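# Push office chair into the next room's yellow bay

## Task

Get the office chair into the adjoining room and leave it standing in that room's yellow-taped bay, with each of its five wheels fully within the tape and none resting on the tape line; the chair must not be tipped over or leaning, and it must stay in place by itself once the robot lets go.

## Robot and tools

ROBOT. A two-wheeled differential-drive base with passive casters, a column carrying a tilting head, and two six-joint arms (left and right), each ending in a two-finger gripper. Folded, as it starts, the robot measures 0.73 m long, 0.62 m wide and 1.88 m tall; its front sits 0.40 m ahead of the column. The base cannot move sideways. The hands cannot reach the floor (lowest about 0.47 m up), so the chair is moved by pushing it with the base or by holding its back or armrests.

FRAMES. Base frame: origin on the floor under the column, midway between the drive wheels; x forward, y to the left, z up. left_hand and right_hand are reported in this frame as the point where the fingers meet (fingertips 8 mm further on); their quat_wxyz maps (0,0,1) onto the finger direction. The odometry frame is the base frame as it was when the scene began.

execute_actions. Argument actions: a list holding one action or nothing (empty returns state and images only). An action may contain base, joints, or both, plus optional speeds; its motions begin together.
- base: exactly one key. translate_m is a relative straight drive in metres from the current spot, forward positive, -3 to 3. rotate_rad is a relative turn on the spot in radians, counter-clockwise (left) positive, -3.2 to 3.2. A move that would need more than 8.667 s at its top speed is refused.
- joints: absolute targets keyed by joint name, not offsets. head_tilt_rad -0.61 to 1.308 (0 about level, positive tilts down). For each arm, left_ or right_ joint1_rad -2.879 to 2.879, joint2_rad 0 to 3.141, joint3_rad 0 to 3.019, joint4_rad -1.692 to 1.57, joint5_rad -1.57 to 1.57 (positive swings hand to robot's right), joint6_rad -2.094 to 2.094 (hand roll), gripper_m 0 to 0.093 metres of fingertip separation, 0 closed. Joints left out may keep driving toward earlier targets.
- speeds: optional caps for this action only: translate_m 0.05 to 0.8 m/s, rotate_rad 0.1 to 1 rad/s (the upper values are defaults). They do not slow the arms.
cameras: a list chosen from cam_head_left, cam_head_right, cam_left_wrist, cam_right_wrist, nav_camera, or all; omitted or null gives all, [] gives none. Any unknown key, name or out-of-range number rejects the entire call and nothing moves.

ARM GEOMETRY. With left joint1 at -1.57 (right at 1.57) and joints 5 and 6 at 0, the arm swings in a vertical plane 0.23 m beside the column. Let a = j2 - 0.35, b = 1.05 + j2 - j3, c = b - j4. Hand ahead = 0.12 + 0.39 sin a + 0.38 cos b + 0.25 cos c; up = 1.46 + 0.39 cos a - 0.38 sin b - 0.25 sin c (c = 1.57 means fingers straight down). Example: j2, j3, j4 = 0.93, 0.78, 0.14 gives about 0.60 m ahead, 1.21 m up. The real hand tends to sit up to 5 cm lower and nearer the column (more under load). Reach is about 1 m from the shoulder. Small changes (under ~0.03 rad, ~0.08 rad for joints 2 and 3) may not move anything; approach contacts in 0.05 rad steps from your last target. To grip, command an opening smaller than the object; off_target is then normal.

wait: seconds, 0 to 10; commands nothing and returns state and images.
zoom_image: camera (one of the five names) and region [x0, y0, x1, y1] in pixels of that camera's latest full 672x504 image, origin top-left, at most 504 by 504.
read_manual: optional section "licences"; only returns licence text.
finished_scene: scene, the integer number of the scene being ended; irreversible, and it reports whether the goal was met. Call it only when the chair rests in the bay on its own.

RESULTS. base_status and joint_status tell how each motion ended: done (base done means wheels turned the full amount, even if slipping), off_target (stopped short, may still push), contact_stop (base only; a wheel stalled), time_out, not_followed. "joint command not followed" with a cause line means a self-collision check withheld arm targets; back each joint moved off by 0.05 rad or more, or move the other arm away. on_its_own lists uncommanded behaviour; "held at" is a held target, not a position. base_odometry counts wheel turns only. If turned_by_wheels and turned_by_imu disagree by over about 4 % and at least 0.05 rad, the base slipped or hit something. base_tilt gives forward and right lean in degrees (about 1 degree fixed bias); a drop of 0.5 degrees forward during a move means leaning back. motor_effort lists left_wheel and right_wheel in percent, peak in brackets; positive drives forward. wheel_motors_off = 1 means the wheel motors are shut off. A stop reported in one call cancels later movement calls in the same reply.

AVOID. After contact_stop, back off 0.05 m before retrying or turning. Pushing hard for about 3 s shuts the wheel motors off for 2 s, during which the base will not hold. A blocked arm keeps pressing and heats its motors (worst with joint 5 far over); relieve it by resending its reported positions. Overheating at 100 °C drops the arm; MOTOR HOT warns from 85 °C. Never let the arms collide or press on each other. Do not drop, slam or tip the chair, and do not let the robot fall or tilt. Raising a lowered hand may first pull it a few cm toward the column.

Each tool is called after "Emit:" by a JSON object that holds its "api" and its "payload", one argument or row to a line.

## Session

Emit:
{"api": "execute_actions", "payload": {
  "actions": []
}}

Scene clock: 0.00 s.
Joint torques (N m, as the arm reports them, + toward a larger angle): no reading
base_odometry: x=+0.000 y=+0.000 heading=+0.000 (m, m, rad; odometry frame)
turned_by_wheels: +0.000 (rad since the last result)
turned_by_imu: +0.000 (rad since the last result)
base_tilt: forward=+0.2 right=+0.4 (deg)
base_status: not commanded
joint_positions: head_tilt_rad=+0.863 left_joint1_rad=-1.564 left_joint2_rad=+0.901 left_joint3_rad=+0.435 left_joint4_rad=-0.907 left_joint5_rad=+0.046 left_joint6_rad=-0.083 left_gripper_m=+0.094 right_joint1_rad=+1.565 right_joint2_rad=+0.858 right_joint3_rad=+0.393 right_joint4_rad=-0.938 right_joint5_rad=+0.001 right_joint6_rad=-0.072 right_gripper_m=+0.095
joint_status: not commanded
wheel_motors_off: 0
motor_effort: left_wheel=+6 right_wheel=-1 (%)
left_hand: x=+0.1642 y=+0.2182 z=+1.2397 quat_wxyz=(+0.412, +0.050, -0.910, +0.002) (m; base frame)
right_hand: x=+0.1455 y=-0.2268 z=+1.2537 quat_wxyz=(+0.425, +0.030, -0.904, -0.013) (m; base frame)
pictures: cam_head_left, cam_head_right, cam_left_wrist, cam_right_wrist, nav_camera
Images, in order (width x height): cam_head_left 672x504, cam_head_right 672x504, cam_left_wrist 672x504, cam_right_wrist 672x504, nav_camera 672x504.

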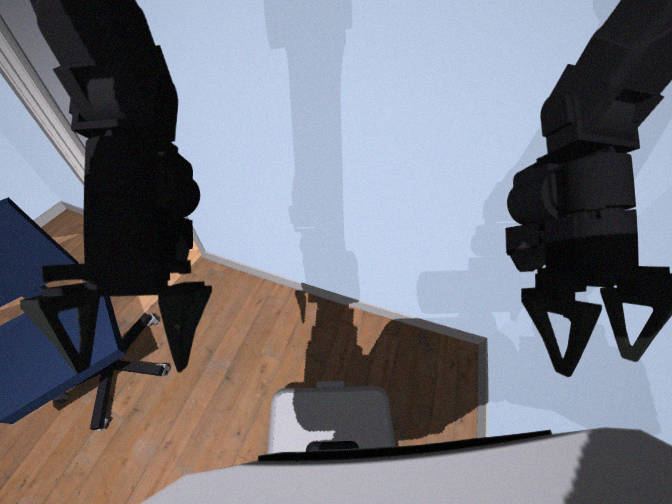

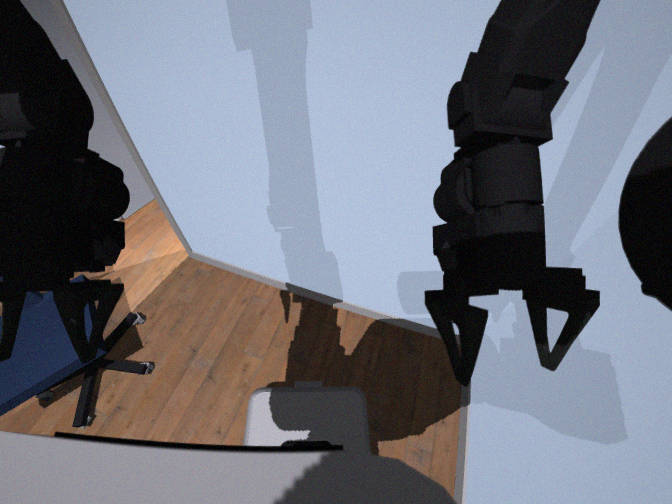

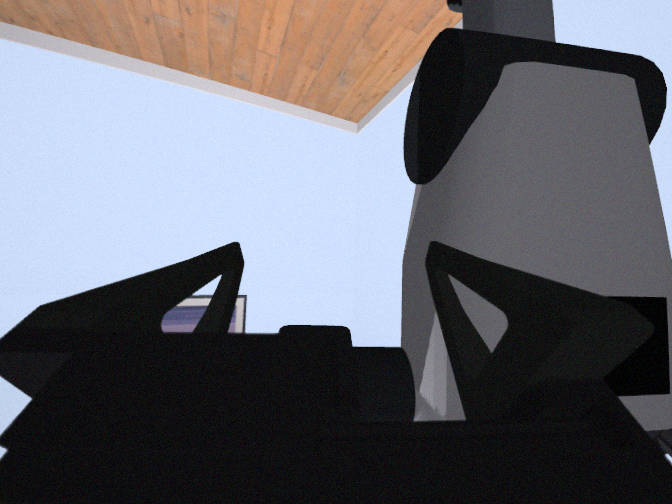

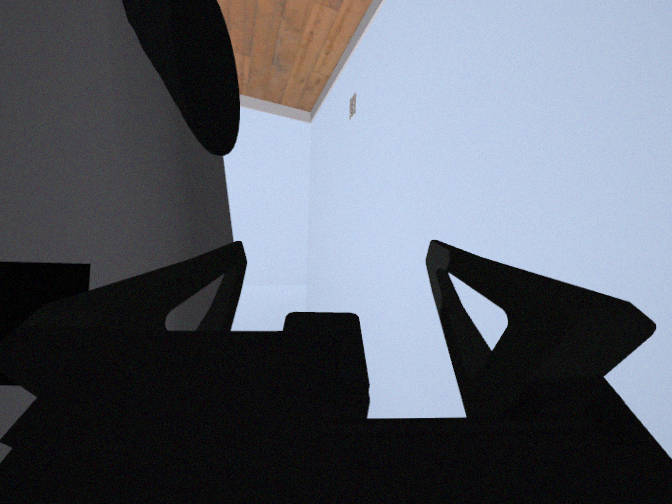

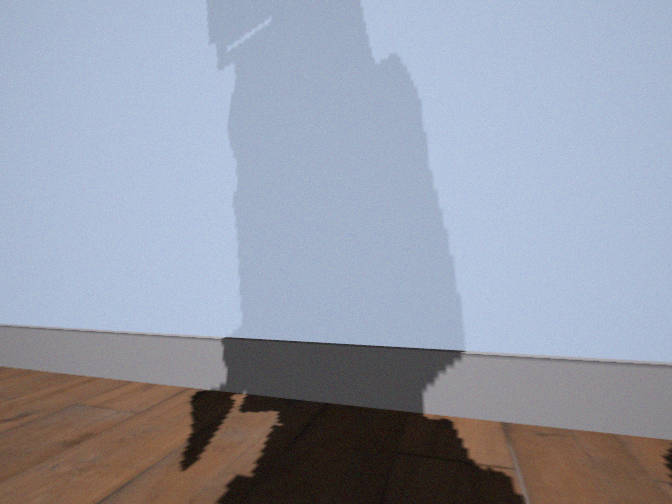

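Emit:
{"api": "execute_actions", "payload": {
  "actions": [
    {"base":{"rotate_rad":1.0},"joints":{"head_tilt_rad":0.6}}
  ],
  "cameras": ["cam_head_left","nav_camera"]
}}

Scene clock: 3.80 s.
Joint torques (N m, as the arm reports them, + toward a larger angle): left_arm=[ 0.04 -8.3  -1.55 -0.98 -0.03  0.  ] | right_arm=[-1.48 -6.8  -0.91 -1.24 -0.15  0.  ]
base_odometry: x=+0.000 y=+0.000 heading=+0.999 (m, m, rad; odometry frame)
turned_by_wheels: +0.999 (rad since the last result)
turned_by_imu: +0.998 (rad since the last result)
base_tilt: forward=+0.4 right=+0.3 (deg)
base_status: done
joint_positions: head_tilt_rad=+0.617 left_joint1_rad=-1.564 left_joint2_rad=+0.901 left_joint3_rad=+0.435 left_joint4_rad=-0.907 left_joint5_rad=+0.046 left_joint6_rad=-0.083 left_gripper_m=+0.094 right_joint1_rad=+1.565 right_joint2_rad=+0.858 right_joint3_rad=+0.394 right_joint4_rad=-0.938 right_joint5_rad=+0.001 right_joint6_rad=-0.072 right_gripper_m=+0.095
joint_status: all done
wheel_motors_off: 0
motor_effort: left_wheel=-7(72) right_wheel=+6(46) (%)
left_hand: x=+0.1642 y=+0.2182 z=+1.2397 quat_wxyz=(+0.412, +0.050, -0.910, +0.002) (m; base frame)
right_hand: x=+0.1461 y=-0.2268 z=+1.2535 quat_wxyz=(+0.425, +0.030, -0.905, -0.013) (m; base frame)
pictures: cam_head_left, nav_camera
Images, in order (width x height): cam_head_left 672x504, nav_camera 672x504.

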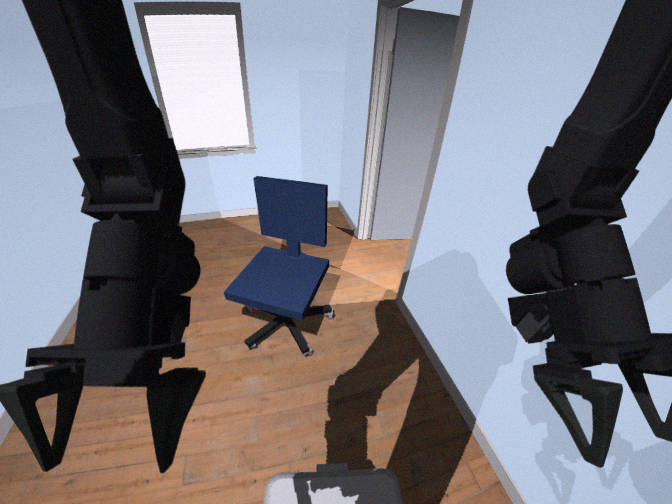

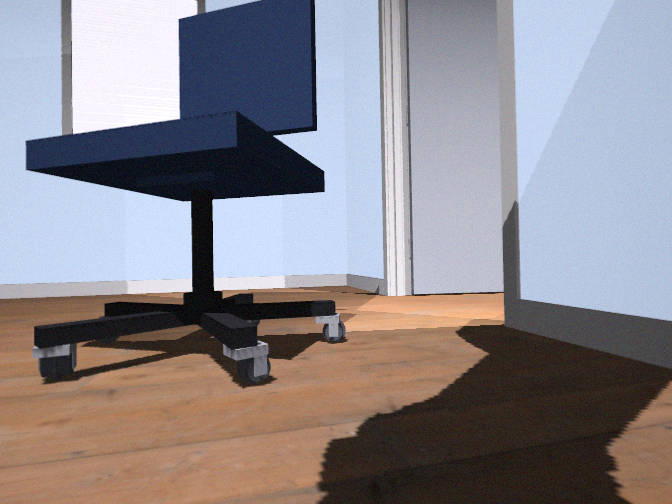

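Emit:
{"api": "execute_actions", "payload": {
  "actions": [
    {"base":{"rotate_rad":1.1}}
  ],
  "cameras": ["cam_head_left","nav_camera"]
}}

Emit:
{"api": "execute_actions", "payload": {
  "actions": [
    {"base":{"translate_m":1.2}}
  ],
  "cameras": []
}}

Emit:
{"api": "execute_actions", "payload": {
  "actions": [
    {"base":{"rotate_rad":-0.9}}
  ],
  "cameras": ["cam_head_left","nav_camera"]
}}

Emit:
{"api": "execute_actions", "payload": {
  "actions": [
    {"base":{"translate_m":0.94}}
  ],
  "cameras": []
}}

Emit:
{"api": "execute_actions", "payload": {
  "actions": [
    {"base":{"rotate_rad":-1.5}}
  ],
  "cameras": ["cam_head_left","nav_camera"]
}}

Scene clock: 18.03 s.
Joint torques (N m, as the arm reports them, + toward a larger angle): left_arm=[ 0.09 -8.06 -1.39 -1.11 -0.06 -0.02] | right_arm=[-1.48 -6.58 -1.01 -1.26 -0.13  0.  ]
base_odometry: x=+0.000 y=+0.000 heading=+2.097 (m, m, rad; odometry frame)
turned_by_wheels: +1.098 (rad since the last result)
turned_by_imu: +1.102 (rad since the last result)
base_tilt: forward=+0.2 right=+0.2 (deg)
base_status: done
joint_positions: head_tilt_rad=+0.617 left_joint1_rad=-1.564 left_joint2_rad=+0.901 left_joint3_rad=+0.435 left_joint4_rad=-0.907 left_joint5_rad=+0.046 left_joint6_rad=-0.083 left_gripper_m=+0.094 right_joint1_rad=+1.565 right_joint2_rad=+0.858 right_joint3_rad=+0.394 right_joint4_rad=-0.938 right_joint5_rad=+0.001 right_joint6_rad=-0.072 right_gripper_m=+0.095
joint_status: not commanded
wheel_motors_off: 0
motor_effort: left_wheel=-6(33) right_wheel=+6(30) (%)
left_hand: x=+0.1642 y=+0.2182 z=+1.2397 quat_wxyz=(+0.412, +0.050, -0.910, +0.002) (m; base frame)
right_hand: x=+0.1461 y=-0.2268 z=+1.2535 quat_wxyz=(+0.425, +0.030, -0.905, -0.013) (m; base frame)
pictures: cam_head_left, nav_camera
Images, in order (width x height): cam_head_left 672x504, nav_camera 672x504.

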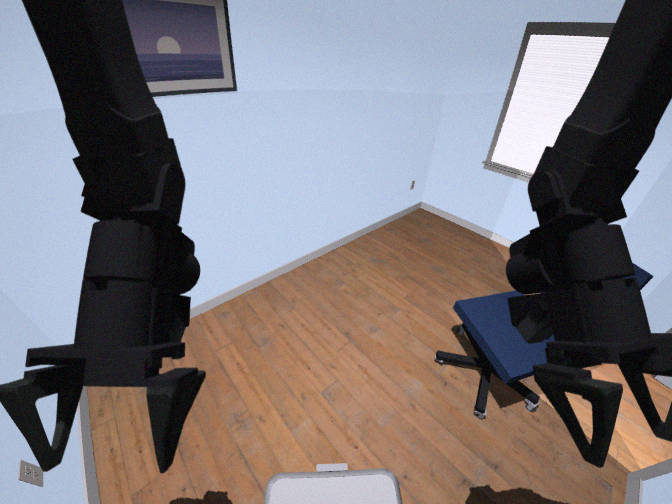

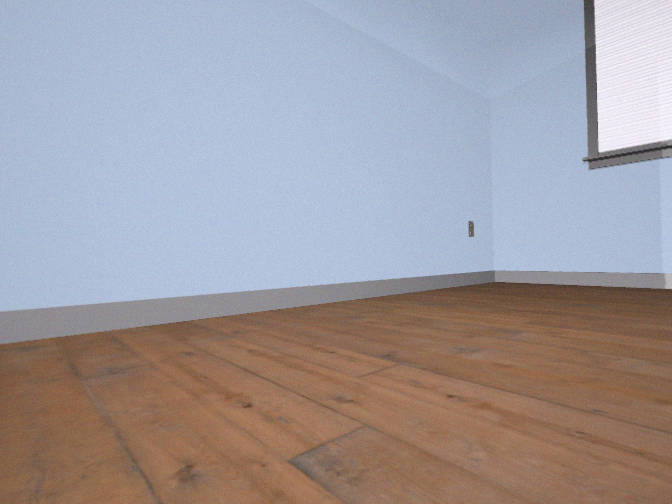

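Scene clock: 21.40 s.
Joint torques (N m, as the arm reports them, + toward a larger angle): left_arm=[ 0.41 -8.8  -1.83 -1.19 -0.03 -0.01] | right_arm=[-1.55 -6.67 -0.9  -1.24 -0.14  0.01]
base_odometry: x=-0.604 y=+1.037 heading=+2.098 (m, m, rad; odometry frame)
turned_by_wheels: +0.000 (rad since the last result)
turned_by_imu: -0.001 (rad since the last result)
base_tilt: forward=+0.2 right=+0.3 (deg)
base_status: done
joint_positions: head_tilt_rad=+0.617 left_joint1_rad=-1.564 left_joint2_rad=+0.901 left_joint3_rad=+0.435 left_joint4_rad=-0.907 left_joint5_rad=+0.046 left_joint6_rad=-0.083 left_gripper_m=+0.094 right_joint1_rad=+1.565 right_joint2_rad=+0.858 right_joint3_rad=+0.394 right_joint4_rad=-0.938 right_joint5_rad=+0.001 right_joint6_rad=-0.072 right_gripper_m=+0.095
joint_status: not commanded
wheel_motors_off: 0
motor_effort: left_wheel=+0(68) right_wheel=-1(64) (%)
left_hand: x=+0.1642 y=+0.2182 z=+1.2397 quat_wxyz=(+0.412, +0.050, -0.910, +0.002) (m; base frame)
right_hand: x=+0.1458 y=-0.2268 z=+1.2536 quat_wxyz=(+0.425, +0.030, -0.905, -0.013) (m; base frame)
pictures: none
No camera images: the call's "cameras" was empty. Leave "cameras" out to get every camera's image.

Scene clock: 23.97 s.
Joint torques (N m, as the arm reports them, + toward a larger angle): left_arm=[ 0.11 -7.76 -1.58 -1.17 -0.05  0.  ] | right_arm=[-1.41 -7.01 -0.96 -1.31 -0.13  0.01]
base_odometry: x=-0.604 y=+1.037 heading=+1.199 (m, m, rad; odometry frame)
turned_by_wheels: -0.898 (rad since the last result)
turned_by_imu: -0.899 (rad since the last result)
base_tilt: forward=+0.3 right=+0.2 (deg)
base_status: done
joint_positions: head_tilt_rad=+0.617 left_joint1_rad=-1.564 left_joint2_rad=+0.901 left_joint3_rad=+0.435 left_joint4_rad=-0.907 left_joint5_rad=+0.046 left_joint6_rad=-0.083 left_gripper_m=+0.094 right_joint1_rad=+1.565 right_joint2_rad=+0.858 right_joint3_rad=+0.394 right_joint4_rad=-0.938 right_joint5_rad=+0.001 right_joint6_rad=-0.072 right_gripper_m=+0.095
joint_status: not commanded
wheel_motors_off: 0
motor_effort: left_wheel=+5(48) right_wheel=-6(59) (%)
left_hand: x=+0.1642 y=+0.2182 z=+1.2397 quat_wxyz=(+0.412, +0.050, -0.910, +0.002) (m; base frame)
right_hand: x=+0.1458 y=-0.2268 z=+1.2536 quat_wxyz=(+0.425, +0.030, -0.905, -0.013) (m; base frame)
pictures: cam_head_left, nav_camera
Images, in order (width x height): cam_head_left 672x504, nav_camera 672x504.

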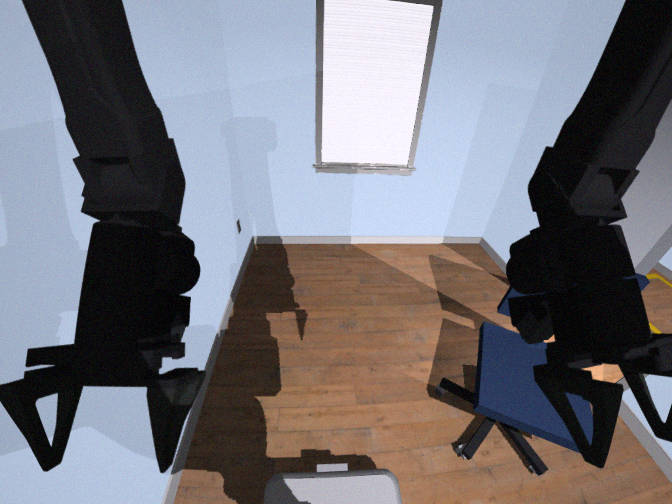

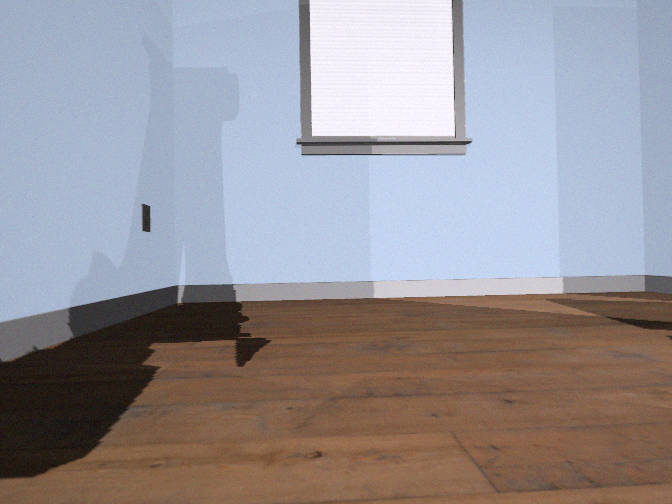

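Scene clock: 26.97 s.
Joint torques (N m, as the arm reports them, + toward a larger angle): left_arm=[-0.36 -8.79 -1.63 -1.14 -0.06 -0.03] | right_arm=[-1.34 -6.81 -1.06 -1.23 -0.15 -0.01]
base_odometry: x=-0.262 y=+1.913 heading=+1.200 (m, m, rad; odometry frame)
turned_by_wheels: +0.000 (rad since the last result)
turned_by_imu: -0.002 (rad since the last result)
base_tilt: forward=+0.4 right=+0.2 (deg)
base_status: done
joint_positions: head_tilt_rad=+0.616 left_joint1_rad=-1.564 left_joint2_rad=+0.900 left_joint3_rad=+0.436 left_joint4_rad=-0.907 left_joint5_rad=+0.046 left_joint6_rad=-0.083 left_gripper_m=+0.094 right_joint1_rad=+1.565 right_joint2_rad=+0.858 right_joint3_rad=+0.396 right_joint4_rad=-0.938 right_joint5_rad=+0.001 right_joint6_rad=-0.072 right_gripper_m=+0.095
joint_status: not commanded
wheel_motors_off: 0
motor_effort: left_wheel=+2(72) right_wheel=+0(57) (%)
left_hand: x=+0.1652 y=+0.2182 z=+1.2395 quat_wxyz=(+0.411, +0.050, -0.910, +0.002) (m; base frame)
right_hand: x=+0.1468 y=-0.2268 z=+1.2533 quat_wxyz=(+0.424, +0.030, -0.905, -0.013) (m; base frame)
pictures: none
No camera images: the call's "cameras" was empty. Leave "cameras" out to get every camera's image.

Scene clock: 30.13 s.
Joint torques (N m, as the arm reports them, + toward a larger angle): left_arm=[-0.14 -8.85 -1.54 -1.06 -0.01  0.  ] | right_arm=[-1.48 -6.85 -1.04 -1.27 -0.15  0.01]
base_odometry: x=-0.262 y=+1.913 heading=-0.299 (m, m, rad; odometry frame)
turned_by_wheels: -1.498 (rad since the last result)
turned_by_imu: -1.499 (rad since the last result)
base_tilt: forward=+0.4 right=+0.2 (deg)
base_status: done
joint_positions: head_tilt_rad=+0.616 left_joint1_rad=-1.564 left_joint2_rad=+0.900 left_joint3_rad=+0.436 left_joint4_rad=-0.907 left_joint5_rad=+0.046 left_joint6_rad=-0.083 left_gripper_m=+0.094 right_joint1_rad=+1.565 right_joint2_rad=+0.858 right_joint3_rad=+0.396 right_joint4_rad=-0.938 right_joint5_rad=+0.001 right_joint6_rad=-0.072 right_gripper_m=+0.095
joint_status: not commanded
wheel_motors_off: 0
motor_effort: left_wheel=+6(60) right_wheel=-6(59) (%)
left_hand: x=+0.1652 y=+0.2182 z=+1.2395 quat_wxyz=(+0.411, +0.050, -0.910, +0.002) (m; base frame)
right_hand: x=+0.1468 y=-0.2268 z=+1.2533 quat_wxyz=(+0.424, +0.030, -0.905, -0.013) (m; base frame)
pictures: cam_head_left, nav_camera
Images, in order (width x height): cam_head_left 672x504, nav_camera 672x504.

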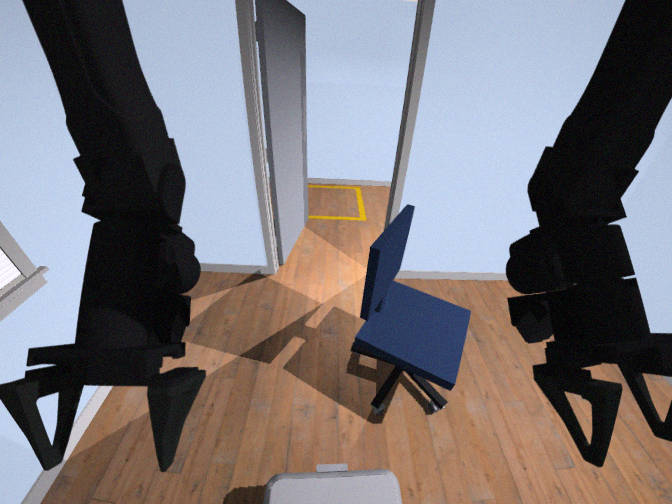

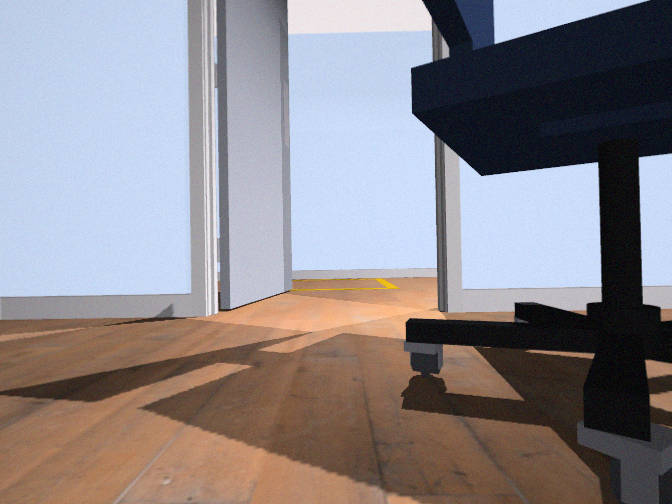

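Emit:
{"api": "execute_actions", "payload": {
  "actions": [
    {"base":{"translate_m":0.12},"joints":{"right_joint2_rad":1.42,"right_joint3_rad":1.514,"right_joint4_rad":-0.614,"right_joint6_rad":0.44,"head_tilt_rad":0.9}}
  ],
  "cameras": ["cam_head_left","cam_head_right","cam_right_wrist"]
}}

Scene clock: 42.83 s.
Joint torques (N m, as the arm reports them, + toward a larger angle): left_arm=[-0.38 -8.78 -1.52 -1.04 -0.03 -0.04] | right_arm=[ -1.67 -21.99   6.41   0.57  -0.07   0.09]
base_odometry: x=-0.148 y=+1.878 heading=-0.300 (m, m, rad; odometry frame)
turned_by_wheels: -0.001 (rad since the last result)
turned_by_imu: -0.001 (rad since the last result)
base_tilt: forward=+0.2 right=+0.2 (deg)
base_status: done
joint_positions: head_tilt_rad=+0.901 left_joint1_rad=-1.564 left_joint2_rad=+0.900 left_joint3_rad=+0.436 left_joint4_rad=-0.907 left_joint5_rad=+0.046 left_joint6_rad=-0.083 left_gripper_m=+0.094 right_joint1_rad=+1.565 right_joint2_rad=+1.420 right_joint3_rad=+1.506 right_joint4_rad=-0.615 right_joint5_rad=+0.001 right_joint6_rad=+0.431 right_gripper_m=+0.095
joint_status: all done
wheel_motors_off: 0
motor_effort: left_wheel=-1(72) right_wheel=+1(58) (%)
left_hand: x=+0.1649 y=+0.2182 z=+1.2395 quat_wxyz=(+0.411, +0.050, -0.910, +0.002) (m; base frame)
right_hand: x=+0.6795 y=-0.2291 z=+1.0805 quat_wxyz=(+0.002, -0.215, -0.977, +0.003) (m; base frame)
pictures: cam_head_left, cam_head_right, cam_right_wrist
Images, in order (width x height): cam_head_left 672x504, cam_head_right 672x504, cam_right_wrist 672x504.

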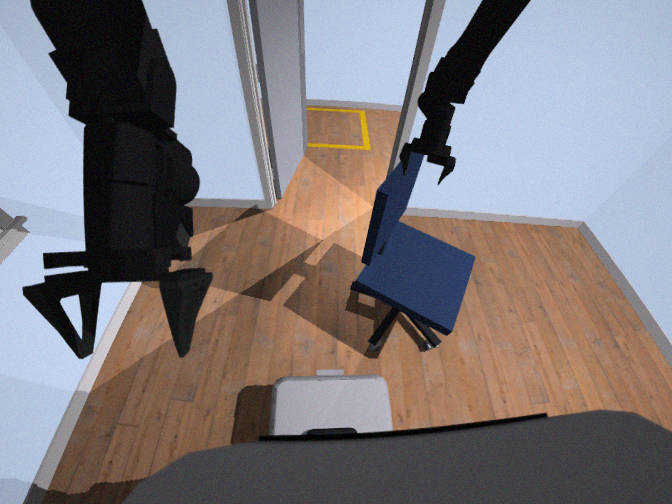

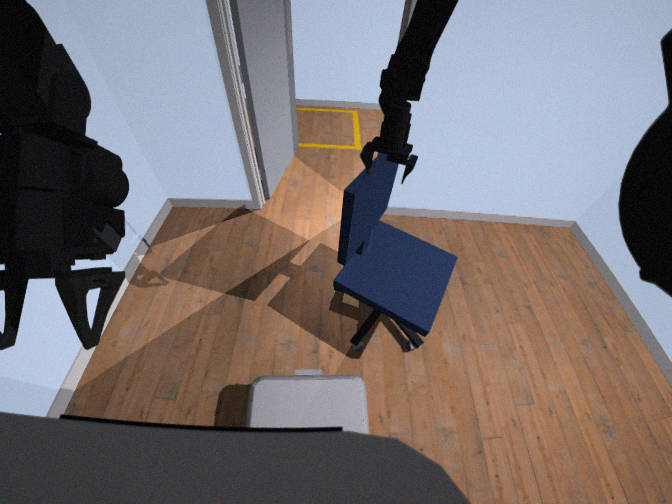

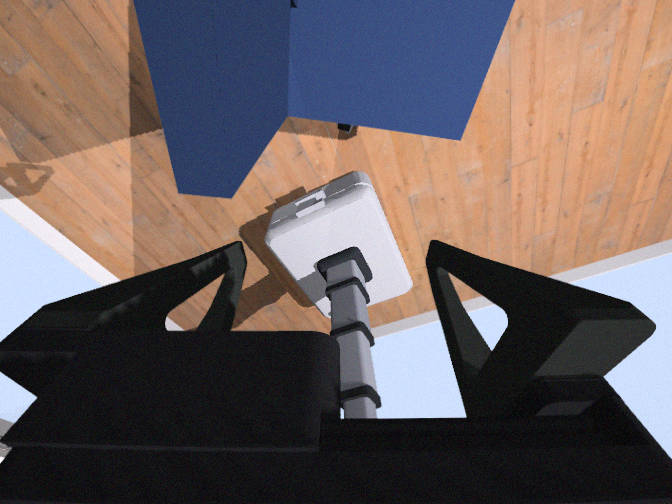

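Emit:
{"api": "execute_actions", "payload": {
  "actions": [
    {"base":{"rotate_rad":0.18},"joints":{"right_joint6_rad":0.66}}
  ],
  "cameras": ["cam_head_right","cam_right_wrist"]
}}

Scene clock: 49.10 s.
Joint torques (N m, as the arm reports them, + toward a larger angle): left_arm=[ 0.13 -7.93 -1.8  -1.05 -0.04 -0.02] | right_arm=[ -1.57 -21.92   6.48   0.62  -0.07   0.09]
base_odometry: x=-0.147 y=+1.878 heading=-0.122 (m, m, rad; odometry frame)
turned_by_wheels: +0.178 (rad since the last result)
turned_by_imu: +0.177 (rad since the last result)
base_tilt: forward=+0.4 right=+0.3 (deg)
base_status: done
joint_positions: head_tilt_rad=+0.901 left_joint1_rad=-1.564 left_joint2_rad=+0.900 left_joint3_rad=+0.436 left_joint4_rad=-0.907 left_joint5_rad=+0.046 left_joint6_rad=-0.083 left_gripper_m=+0.094 right_joint1_rad=+1.565 right_joint2_rad=+1.420 right_joint3_rad=+1.506 right_joint4_rad=-0.615 right_joint5_rad=+0.001 right_joint6_rad=+0.652 right_gripper_m=+0.095
joint_status: all done
wheel_motors_off: 0
motor_effort: left_wheel=-2(68) right_wheel=+0(46) (%)
left_hand: x=+0.1647 y=+0.2182 z=+1.2396 quat_wxyz=(+0.412, +0.050, -0.910, +0.002) (m; base frame)
right_hand: x=+0.6795 y=-0.2291 z=+1.0805 quat_wxyz=(+0.002, -0.321, -0.947, +0.004) (m; base frame)
pictures: cam_head_right, cam_right_wrist
Images, in order (width x height): cam_head_right 672x504, cam_right_wrist 672x504.

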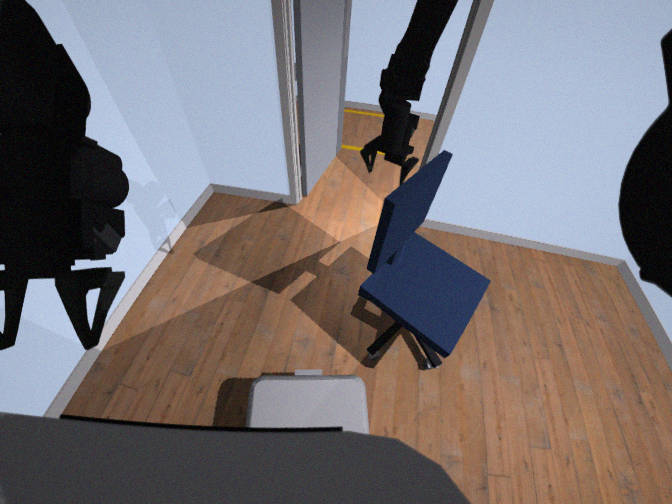

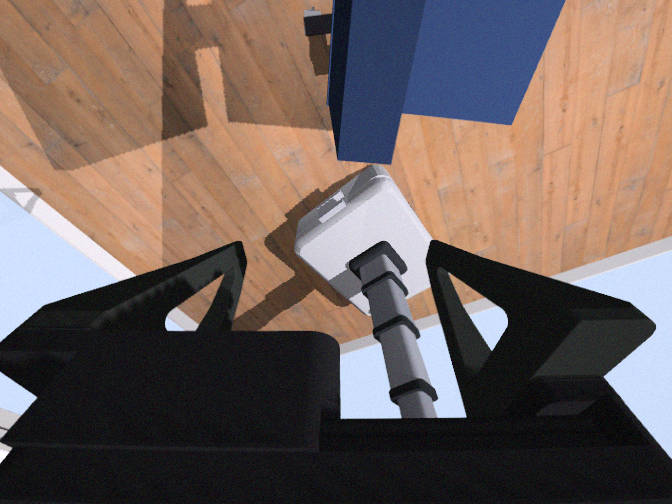

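Emit:
{"api": "execute_actions", "payload": {
  "actions": [
    {"base":{"rotate_rad":-0.075},"joints":{"right_joint2_rad":1.613,"right_joint3_rad":1.75,"right_joint4_rad":-0.648}}
  ],
  "cameras": ["cam_head_right","cam_right_wrist"]
}}

Scene clock: 53.03 s.
Joint torques (N m, as the arm reports them, + toward a larger angle): left_arm=[ 0.   -8.72 -1.58 -1.16 -0.02  0.  ] | right_arm=[ -1.2  -23.76   8.33   0.4   -0.05   0.08]
base_odometry: x=-0.147 y=+1.878 heading=-0.195 (m, m, rad; odometry frame)
turned_by_wheels: -0.073 (rad since the last result)
turned_by_imu: -0.073 (rad since the last result)
base_tilt: forward=+0.2 right=+0.2 (deg)
base_status: done
joint_positions: head_tilt_rad=+0.901 left_joint1_rad=-1.564 left_joint2_rad=+0.900 left_joint3_rad=+0.436 left_joint4_rad=-0.907 left_joint5_rad=+0.046 left_joint6_rad=-0.083 left_gripper_m=+0.094 right_joint1_rad=+1.563 right_joint2_rad=+1.614 right_joint3_rad=+1.726 right_joint4_rad=-0.645 right_joint5_rad=+0.001 right_joint6_rad=+0.652 right_gripper_m=+0.095
joint_status: all done
wheel_motors_off: 0
motor_effort: left_wheel=+1(69) right_wheel=+0(20) (%)
left_hand: x=+0.1647 y=+0.2182 z=+1.2396 quat_wxyz=(+0.412, +0.050, -0.910, +0.002) (m; base frame)
right_hand: x=+0.7156 y=-0.2308 z=+1.0180 quat_wxyz=(+0.003, -0.322, -0.947, +0.005) (m; base frame)
pictures: cam_head_right, cam_right_wrist
Images, in order (width x height): cam_head_right 672x504, cam_right_wrist 672x504.

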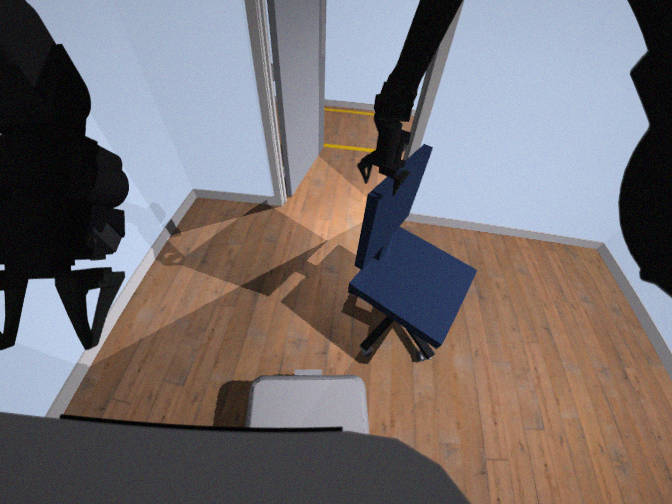

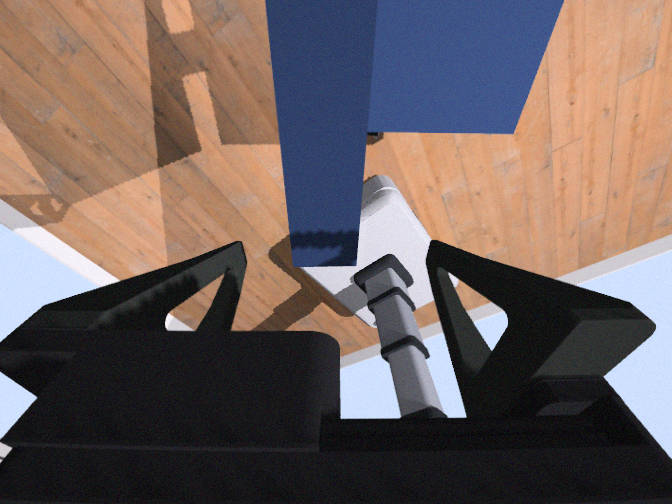

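Emit:
{"api": "execute_actions", "payload": {
  "actions": [
    {"joints":{"right_joint2_rad":1.833,"right_joint3_rad":1.93,"right_joint4_rad":-0.596}}
  ],
  "cameras": ["cam_head_right","cam_right_wrist"]
}}

Emit:
{"api": "execute_actions", "payload": {
  "actions": [
    {"joints":{"right_gripper_m":0.02}}
  ],
  "cameras": ["cam_right_wrist"]
}}

Emit:
{"api": "execute_actions", "payload": {
  "actions": [
    {"joints":{"right_joint6_rad":0.2}}
  ],
  "cameras": ["cam_head_right"]
}}

Scene clock: 60.27 s.
Joint torques (N m, as the arm reports them, + toward a larger angle): left_arm=[-0.2  -8.39 -1.51 -1.04 -0.02 -0.01] | right_arm=[ -1.67 -15.86   6.22   1.17  -0.7    0.01]
base_odometry: x=-0.147 y=+1.878 heading=-0.195 (m, m, rad; odometry frame)
turned_by_wheels: +0.000 (rad since the last result)
turned_by_imu: +0.000 (rad since the last result)
base_tilt: forward=+0.3 right=+0.3 (deg)
base_status: not commanded
joint_positions: head_tilt_rad=+0.901 left_joint1_rad=-1.564 left_joint2_rad=+0.900 left_joint3_rad=+0.435 left_joint4_rad=-0.907 left_joint5_rad=+0.046 left_joint6_rad=-0.083 left_gripper_m=+0.094 right_joint1_rad=+1.564 right_joint2_rad=+1.730 right_joint3_rad=+1.939 right_joint4_rad=-0.603 right_joint5_rad=+0.014 right_joint6_rad=+0.659 right_gripper_m=+0.095
joint_status: all done
wheel_motors_off: 0
motor_effort: left_wheel=+3(7) right_wheel=-5(5) (%)
left_hand: x=+0.1641 y=+0.2182 z=+1.2398 quat_wxyz=(+0.412, +0.050, -0.910, +0.002) (m; base frame)
right_hand: x=+0.7888 y=-0.2331 z=+0.9996 quat_wxyz=(-0.064, -0.325, -0.944, -0.011) (m; base frame)
pictures: cam_head_right, cam_right_wrist
Images, in order (width x height): cam_head_right 672x504, cam_right_wrist 672x504.

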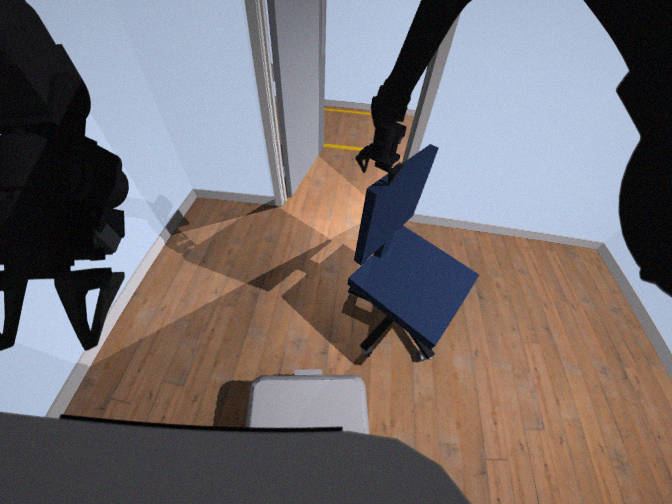

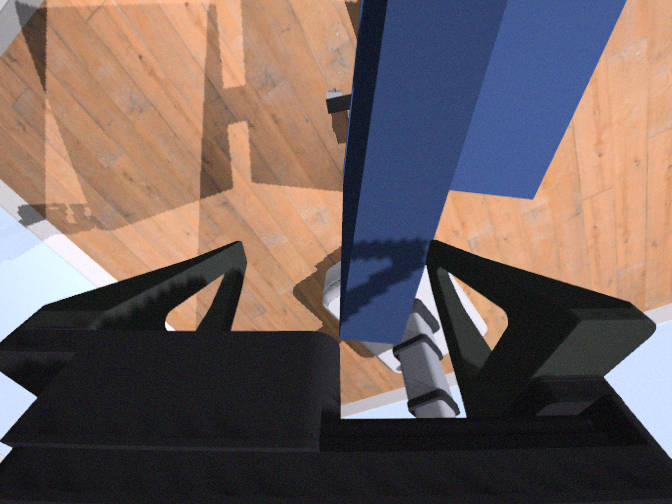

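Scene clock: 61.07 s.
Joint torques (N m, as the arm reports them, + toward a larger angle): left_arm=[-0.44 -9.06 -1.37 -1.3  -0.01 -0.01] | right_arm=[ -0.29 -16.42   5.41   0.86  -0.54   0.  ]
base_odometry: x=-0.147 y=+1.878 heading=-0.195 (m, m, rad; odometry frame)
turned_by_wheels: +0.000 (rad since the last result)
turned_by_imu: +0.000 (rad since the last result)
base_tilt: forward=+0.3 right=+0.3 (deg)
base_status: not commanded
joint_positions: head_tilt_rad=+0.901 left_joint1_rad=-1.564 left_joint2_rad=+0.900 left_joint3_rad=+0.435 left_joint4_rad=-0.907 left_joint5_rad=+0.046 left_joint6_rad=-0.083 left_gripper_m=+0.094 right_joint1_rad=+1.541 right_joint2_rad=+1.736 right_joint3_rad=+1.947 right_joint4_rad=-0.595 right_joint5_rad=+0.011 right_joint6_rad=+0.660 right_gripper_m=+0.020
joint_status: all done
wheel_motors_off: 0
motor_effort: left_wheel=+4(5) right_wheel=-4(9) (%)
left_hand: x=+0.1641 y=+0.2182 z=+1.2398 quat_wxyz=(+0.412, +0.050, -0.910, +0.002) (m; base frame)
right_hand: x=+0.7925 y=-0.2499 z=+0.9989 quat_wxyz=(-0.072, -0.330, -0.941, -0.005) (m; base frame)
pictures: cam_right_wrist
Images, in order (width x height): cam_right_wrist 672x504.

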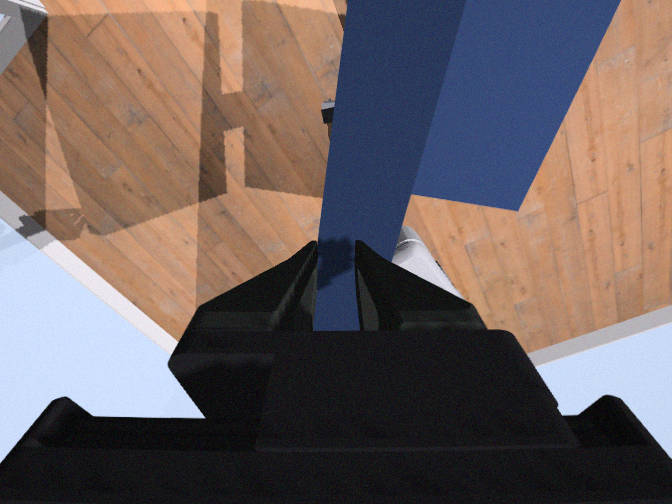

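Scene clock: 62.13 s.
Joint torques (N m, as the arm reports them, + toward a larger angle): left_arm=[-0.67 -8.08 -1.59 -1.13 -0.02 -0.05] | right_arm=[ -0.22 -16.31   5.37   0.63  -0.31  -0.09]
base_odometry: x=-0.147 y=+1.878 heading=-0.195 (m, m, rad; odometry frame)
turned_by_wheels: +0.000 (rad since the last result)
turned_by_imu: +0.000 (rad since the last result)
base_tilt: forward=+0.3 right=+0.2 (deg)
base_status: not commanded
joint_positions: head_tilt_rad=+0.901 left_joint1_rad=-1.564 left_joint2_rad=+0.900 left_joint3_rad=+0.435 left_joint4_rad=-0.907 left_joint5_rad=+0.046 left_joint6_rad=-0.083 left_gripper_m=+0.094 right_joint1_rad=+1.543 right_joint2_rad=+1.736 right_joint3_rad=+1.947 right_joint4_rad=-0.590 right_joint5_rad=+0.006 right_joint6_rad=+0.211 right_gripper_m=+0.020
joint_status: all done
wheel_motors_off: 0
motor_effort: left_wheel=+4(4) right_wheel=-6(5) (%)
left_hand: x=+0.1641 y=+0.2182 z=+1.2398 quat_wxyz=(+0.412, +0.050, -0.910, +0.002) (m; base frame)
right_hand: x=+0.7937 y=-0.2472 z=+0.9990 quat_wxyz=(-0.073, -0.111, -0.991, +0.008) (m; base frame)
pictures: cam_head_right
Images, in order (width x height): cam_head_right 672x504.

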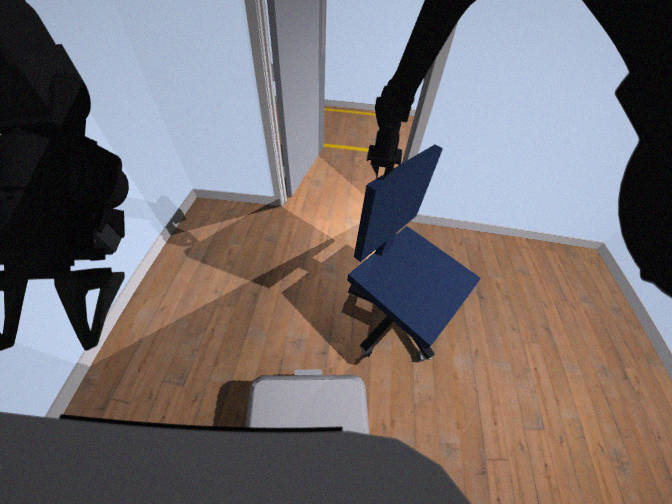

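Emit:
{"api": "execute_actions", "payload": {
  "actions": [
    {"joints":{"right_joint2_rad":1.68,"right_joint3_rad":1.87,"right_joint4_rad":-0.66,"right_joint6_rad":0.8,"right_gripper_m":0.093}}
  ],
  "cameras": ["cam_right_wrist"]
}}

Scene clock: 65.40 s.
Joint torques (N m, as the arm reports them, + toward a larger angle): left_arm=[-0.31 -8.61 -1.32 -1.2  -0.05 -0.01] | right_arm=[ -1.22 -26.36   7.51   0.44  -0.05   0.08]
base_odometry: x=-0.147 y=+1.878 heading=-0.195 (m, m, rad; odometry frame)
turned_by_wheels: +0.000 (rad since the last result)
turned_by_imu: +0.000 (rad since the last result)
base_tilt: forward=+0.3 right=+0.2 (deg)
base_status: not commanded
joint_positions: head_tilt_rad=+0.901 left_joint1_rad=-1.564 left_joint2_rad=+0.900 left_joint3_rad=+0.435 left_joint4_rad=-0.907 left_joint5_rad=+0.046 left_joint6_rad=-0.083 left_gripper_m=+0.094 right_joint1_rad=+1.558 right_joint2_rad=+1.704 right_joint3_rad=+1.857 right_joint4_rad=-0.656 right_joint5_rad=+0.001 right_joint6_rad=+0.792 right_gripper_m=+0.093
joint_status: all done
wheel_motors_off: 0
motor_effort: left_wheel=+4(4) right_wheel=-7(6) (%)
left_hand: x=+0.1641 y=+0.2182 z=+1.2398 quat_wxyz=(+0.412, +0.050, -0.910, +0.002) (m; base frame)
right_hand: x=+0.7441 y=-0.2352 z=+0.9938 quat_wxyz=(-0.012, -0.389, -0.921, +0.002) (m; base frame)
pictures: cam_right_wrist
Images, in order (width x height): cam_right_wrist 672x504.

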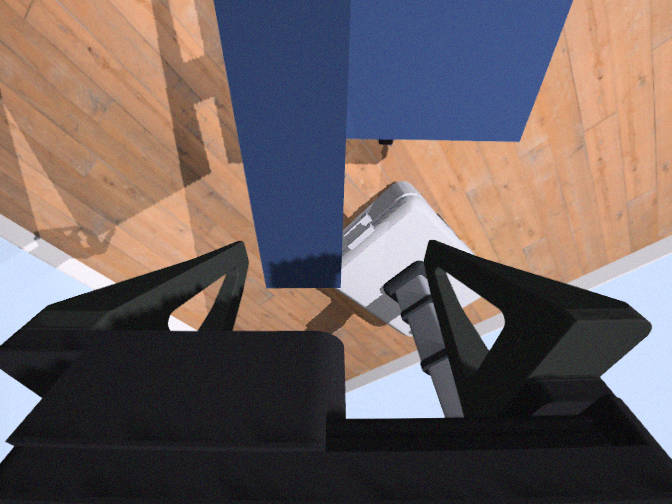

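Emit:
{"api": "execute_actions", "payload": {
  "actions": [
    {"base":{"translate_m":0.025},"speeds":{"translate_m":0.05}}
  ],
  "cameras": []
}}

Emit:
{"api": "execute_actions", "payload": {
  "actions": [
    {"joints":{"right_joint2_rad":1.76,"right_joint3_rad":1.92}}
  ],
  "cameras": ["cam_right_wrist"]
}}

Emit:
{"api": "execute_actions", "payload": {
  "actions": [
    {"joints":{"right_joint2_rad":1.82,"right_joint3_rad":1.97}}
  ],
  "cameras": ["cam_right_wrist"]
}}

Scene clock: 70.60 s.
Joint torques (N m, as the arm reports them, + toward a larger angle): left_arm=[-0.03 -7.97 -1.54 -1.   -0.01 -0.04] | right_arm=[ -1.14 -26.26   7.48   0.41  -0.02   0.11]
base_odometry: x=-0.123 y=+1.873 heading=-0.193 (m, m, rad; odometry frame)
turned_by_wheels: +0.002 (rad since the last result)
turned_by_imu: +0.002 (rad since the last result)
base_tilt: forward=+0.3 right=+0.2 (deg)
base_status: done
joint_positions: head_tilt_rad=+0.902 left_joint1_rad=-1.564 left_joint2_rad=+0.900 left_joint3_rad=+0.435 left_joint4_rad=-0.907 left_joint5_rad=+0.046 left_joint6_rad=-0.083 left_gripper_m=+0.094 right_joint1_rad=+1.560 right_joint2_rad=+1.702 right_joint3_rad=+1.858 right_joint4_rad=-0.657 right_joint5_rad=+0.001 right_joint6_rad=+0.792 right_gripper_m=+0.093
joint_status: not commanded
wheel_motors_off: 0
motor_effort: left_wheel=+0(88) right_wheel=-1(49) (%)
left_hand: x=+0.1641 y=+0.2182 z=+1.2398 quat_wxyz=(+0.412, +0.050, -0.910, +0.002) (m; base frame)
right_hand: x=+0.7451 y=-0.2335 z=+0.9951 quat_wxyz=(-0.012, -0.388, -0.921, +0.001) (m; base frame)
pictures: none
No camera images: the call's "cameras" was empty. Leave "cameras" out to get every camera's image.

Scene clock: 71.43 s.
Joint torques (N m, as the arm reports them, + toward a larger angle): left_arm=[-0.43 -8.42 -1.58 -1.25 -0.04 -0.03] | right_arm=[ -1.36 -22.69   8.06   0.51  -0.03   0.07]
base_odometry: x=-0.123 y=+1.873 heading=-0.193 (m, m, rad; odometry frame)
turned_by_wheels: +0.000 (rad since the last result)
turned_by_imu: +0.000 (rad since the last result)
base_tilt: forward=+0.2 right=+0.2 (deg)
base_status: not commanded
joint_positions: head_tilt_rad=+0.902 left_joint1_rad=-1.564 left_joint2_rad=+0.900 left_joint3_rad=+0.435 left_joint4_rad=-0.907 left_joint5_rad=+0.046 left_joint6_rad=-0.083 left_gripper_m=+0.094 right_joint1_rad=+1.560 right_joint2_rad=+1.737 right_joint3_rad=+1.903 right_joint4_rad=-0.657 right_joint5_rad=+0.001 right_joint6_rad=+0.792 right_gripper_m=+0.093
joint_status: all done
wheel_motors_off: 0
motor_effort: left_wheel=+1(2) right_wheel=-3(2) (%)
left_hand: x=+0.1641 y=+0.2182 z=+1.2398 quat_wxyz=(+0.412, +0.050, -0.910, +0.002) (m; base frame)
right_hand: x=+0.7534 y=-0.2337 z=+0.9846 quat_wxyz=(-0.017, -0.388, -0.921, -0.001) (m; base frame)
pictures: cam_right_wrist
Images, in order (width x height): cam_right_wrist 672x504.

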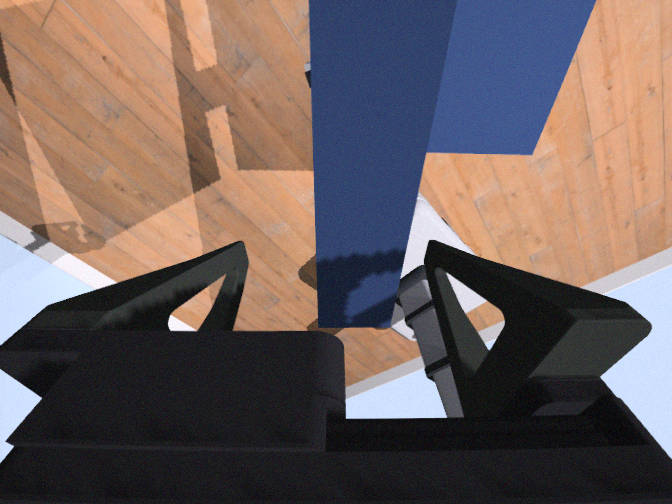

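Scene clock: 72.20 s.
Joint torques (N m, as the arm reports them, + toward a larger angle): left_arm=[-0.39 -8.94 -1.55 -1.25 -0.05 -0.06] | right_arm=[ -1.35 -23.18   7.68   0.51  -0.03   0.07]
base_odometry: x=-0.123 y=+1.873 heading=-0.193 (m, m, rad; odometry frame)
turned_by_wheels: +0.000 (rad since the last result)
turned_by_imu: +0.000 (rad since the last result)
base_tilt: forward=+0.2 right=+0.3 (deg)
base_status: not commanded
joint_positions: head_tilt_rad=+0.902 left_joint1_rad=-1.564 left_joint2_rad=+0.900 left_joint3_rad=+0.435 left_joint4_rad=-0.907 left_joint5_rad=+0.046 left_joint6_rad=-0.083 left_gripper_m=+0.094 right_joint1_rad=+1.560 right_joint2_rad=+1.806 right_joint3_rad=+1.955 right_joint4_rad=-0.657 right_joint5_rad=+0.001 right_joint6_rad=+0.792 right_gripper_m=+0.093
joint_status: all done
wheel_motors_off: 0
motor_effort: left_wheel=+1(2) right_wheel=-3(3) (%)
left_hand: x=+0.1641 y=+0.2182 z=+1.2398 quat_wxyz=(+0.412, +0.050, -0.910, +0.002) (m; base frame)
right_hand: x=+0.7481 y=-0.2339 z=+0.9543 quat_wxyz=(-0.009, -0.388, -0.921, +0.002) (m; base frame)
pictures: cam_right_wrist
Images, in order (width x height): cam_right_wrist 672x504.

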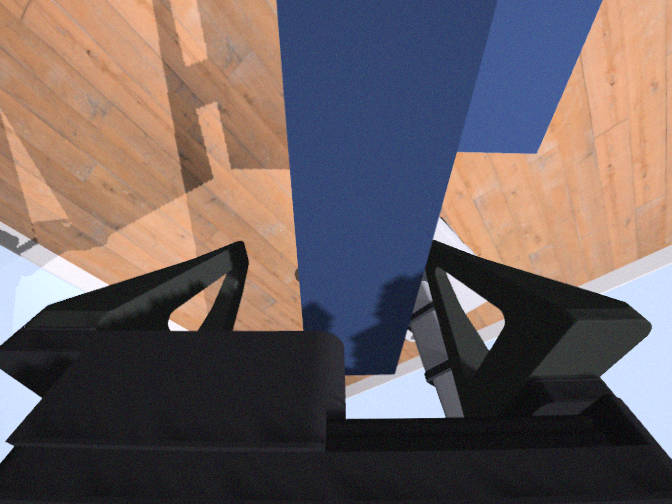

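Emit:
{"api": "execute_actions", "payload": {
  "actions": [
    {"joints":{"right_gripper_m":0.02}}
  ],
  "cameras": []
}}

Emit:
{"api": "execute_actions", "payload": {
  "actions": [
    {"joints":{"right_joint6_rad":0.4}}
  ],
  "cameras": ["cam_head_right"]
}}

Scene clock: 74.93 s.
Joint torques (N m, as the arm reports them, + toward a larger angle): left_arm=[-0.42 -8.22 -1.46 -1.16  0.   -0.05] | right_arm=[ -0.86 -23.43   7.86   0.64   0.05  -0.07]
base_odometry: x=-0.123 y=+1.873 heading=-0.193 (m, m, rad; odometry frame)
turned_by_wheels: +0.000 (rad since the last result)
turned_by_imu: +0.000 (rad since the last result)
base_tilt: forward=+0.3 right=+0.2 (deg)
base_status: not commanded
joint_positions: head_tilt_rad=+0.902 left_joint1_rad=-1.564 left_joint2_rad=+0.900 left_joint3_rad=+0.435 left_joint4_rad=-0.907 left_joint5_rad=+0.046 left_joint6_rad=-0.083 left_gripper_m=+0.094 right_joint1_rad=+1.555 right_joint2_rad=+1.807 right_joint3_rad=+1.953 right_joint4_rad=-0.662 right_joint5_rad=+0.000 right_joint6_rad=+0.810 right_gripper_m=+0.040
joint_status: right_gripper_m off_target (ended at +0.040, target +0.020)
wheel_motors_off: 0
motor_effort: left_wheel=+2(2) right_wheel=-2(2) (%)
left_hand: x=+0.1641 y=+0.2182 z=+1.2398 quat_wxyz=(+0.412, +0.050, -0.910, +0.002) (m; base frame)
right_hand: x=+0.7455 y=-0.2372 z=+0.9534 quat_wxyz=(-0.006, -0.397, -0.918, +0.004) (m; base frame)
pictures: none
No camera images: the call's "cameras" was empty. Leave "cameras" out to get every camera's image.

Scene clock: 77.30 s.
Joint torques (N m, as the arm reports them, + toward a larger angle): left_arm=[-0.19 -8.44 -1.7  -1.2   0.   -0.01] | right_arm=[ -1.11 -23.29   8.04   0.78   0.2   -2.79]
base_odometry: x=-0.123 y=+1.873 heading=-0.193 (m, m, rad; odometry frame)
turned_by_wheels: +0.000 (rad since the last result)
turned_by_imu: +0.000 (rad since the last result)
base_tilt: forward=+0.4 right=+0.3 (deg)
base_status: not commanded
joint_positions: head_tilt_rad=+0.902 left_joint1_rad=-1.564 left_joint2_rad=+0.900 left_joint3_rad=+0.435 left_joint4_rad=-0.907 left_joint5_rad=+0.046 left_joint6_rad=-0.083 left_gripper_m=+0.094 right_joint1_rad=+1.554 right_joint2_rad=+1.807 right_joint3_rad=+1.951 right_joint4_rad=-0.664 right_joint5_rad=-0.004 right_joint6_rad=+0.715 right_gripper_m=+0.042
joint_status: right_joint6_rad time_out (moved -0.095 of -0.410)
wheel_motors_off: 0
on_its_own: right_joint6_rad reads +0.715 and still pushes toward +0.413 since a time_out
motor_effort: left_wheel=+1(1) right_wheel=-1(1) (%)
left_hand: x=+0.1641 y=+0.2182 z=+1.2398 quat_wxyz=(+0.412, +0.050, -0.910, +0.002) (m; base frame)
right_hand: x=+0.7437 y=-0.2378 z=+0.9529 quat_wxyz=(-0.004, -0.354, -0.935, +0.004) (m; base frame)
pictures: cam_head_right
Images, in order (width x height): cam_head_right 672x504.

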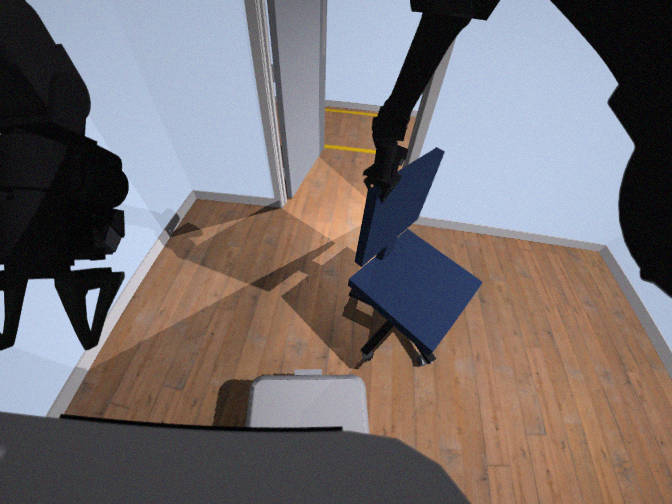

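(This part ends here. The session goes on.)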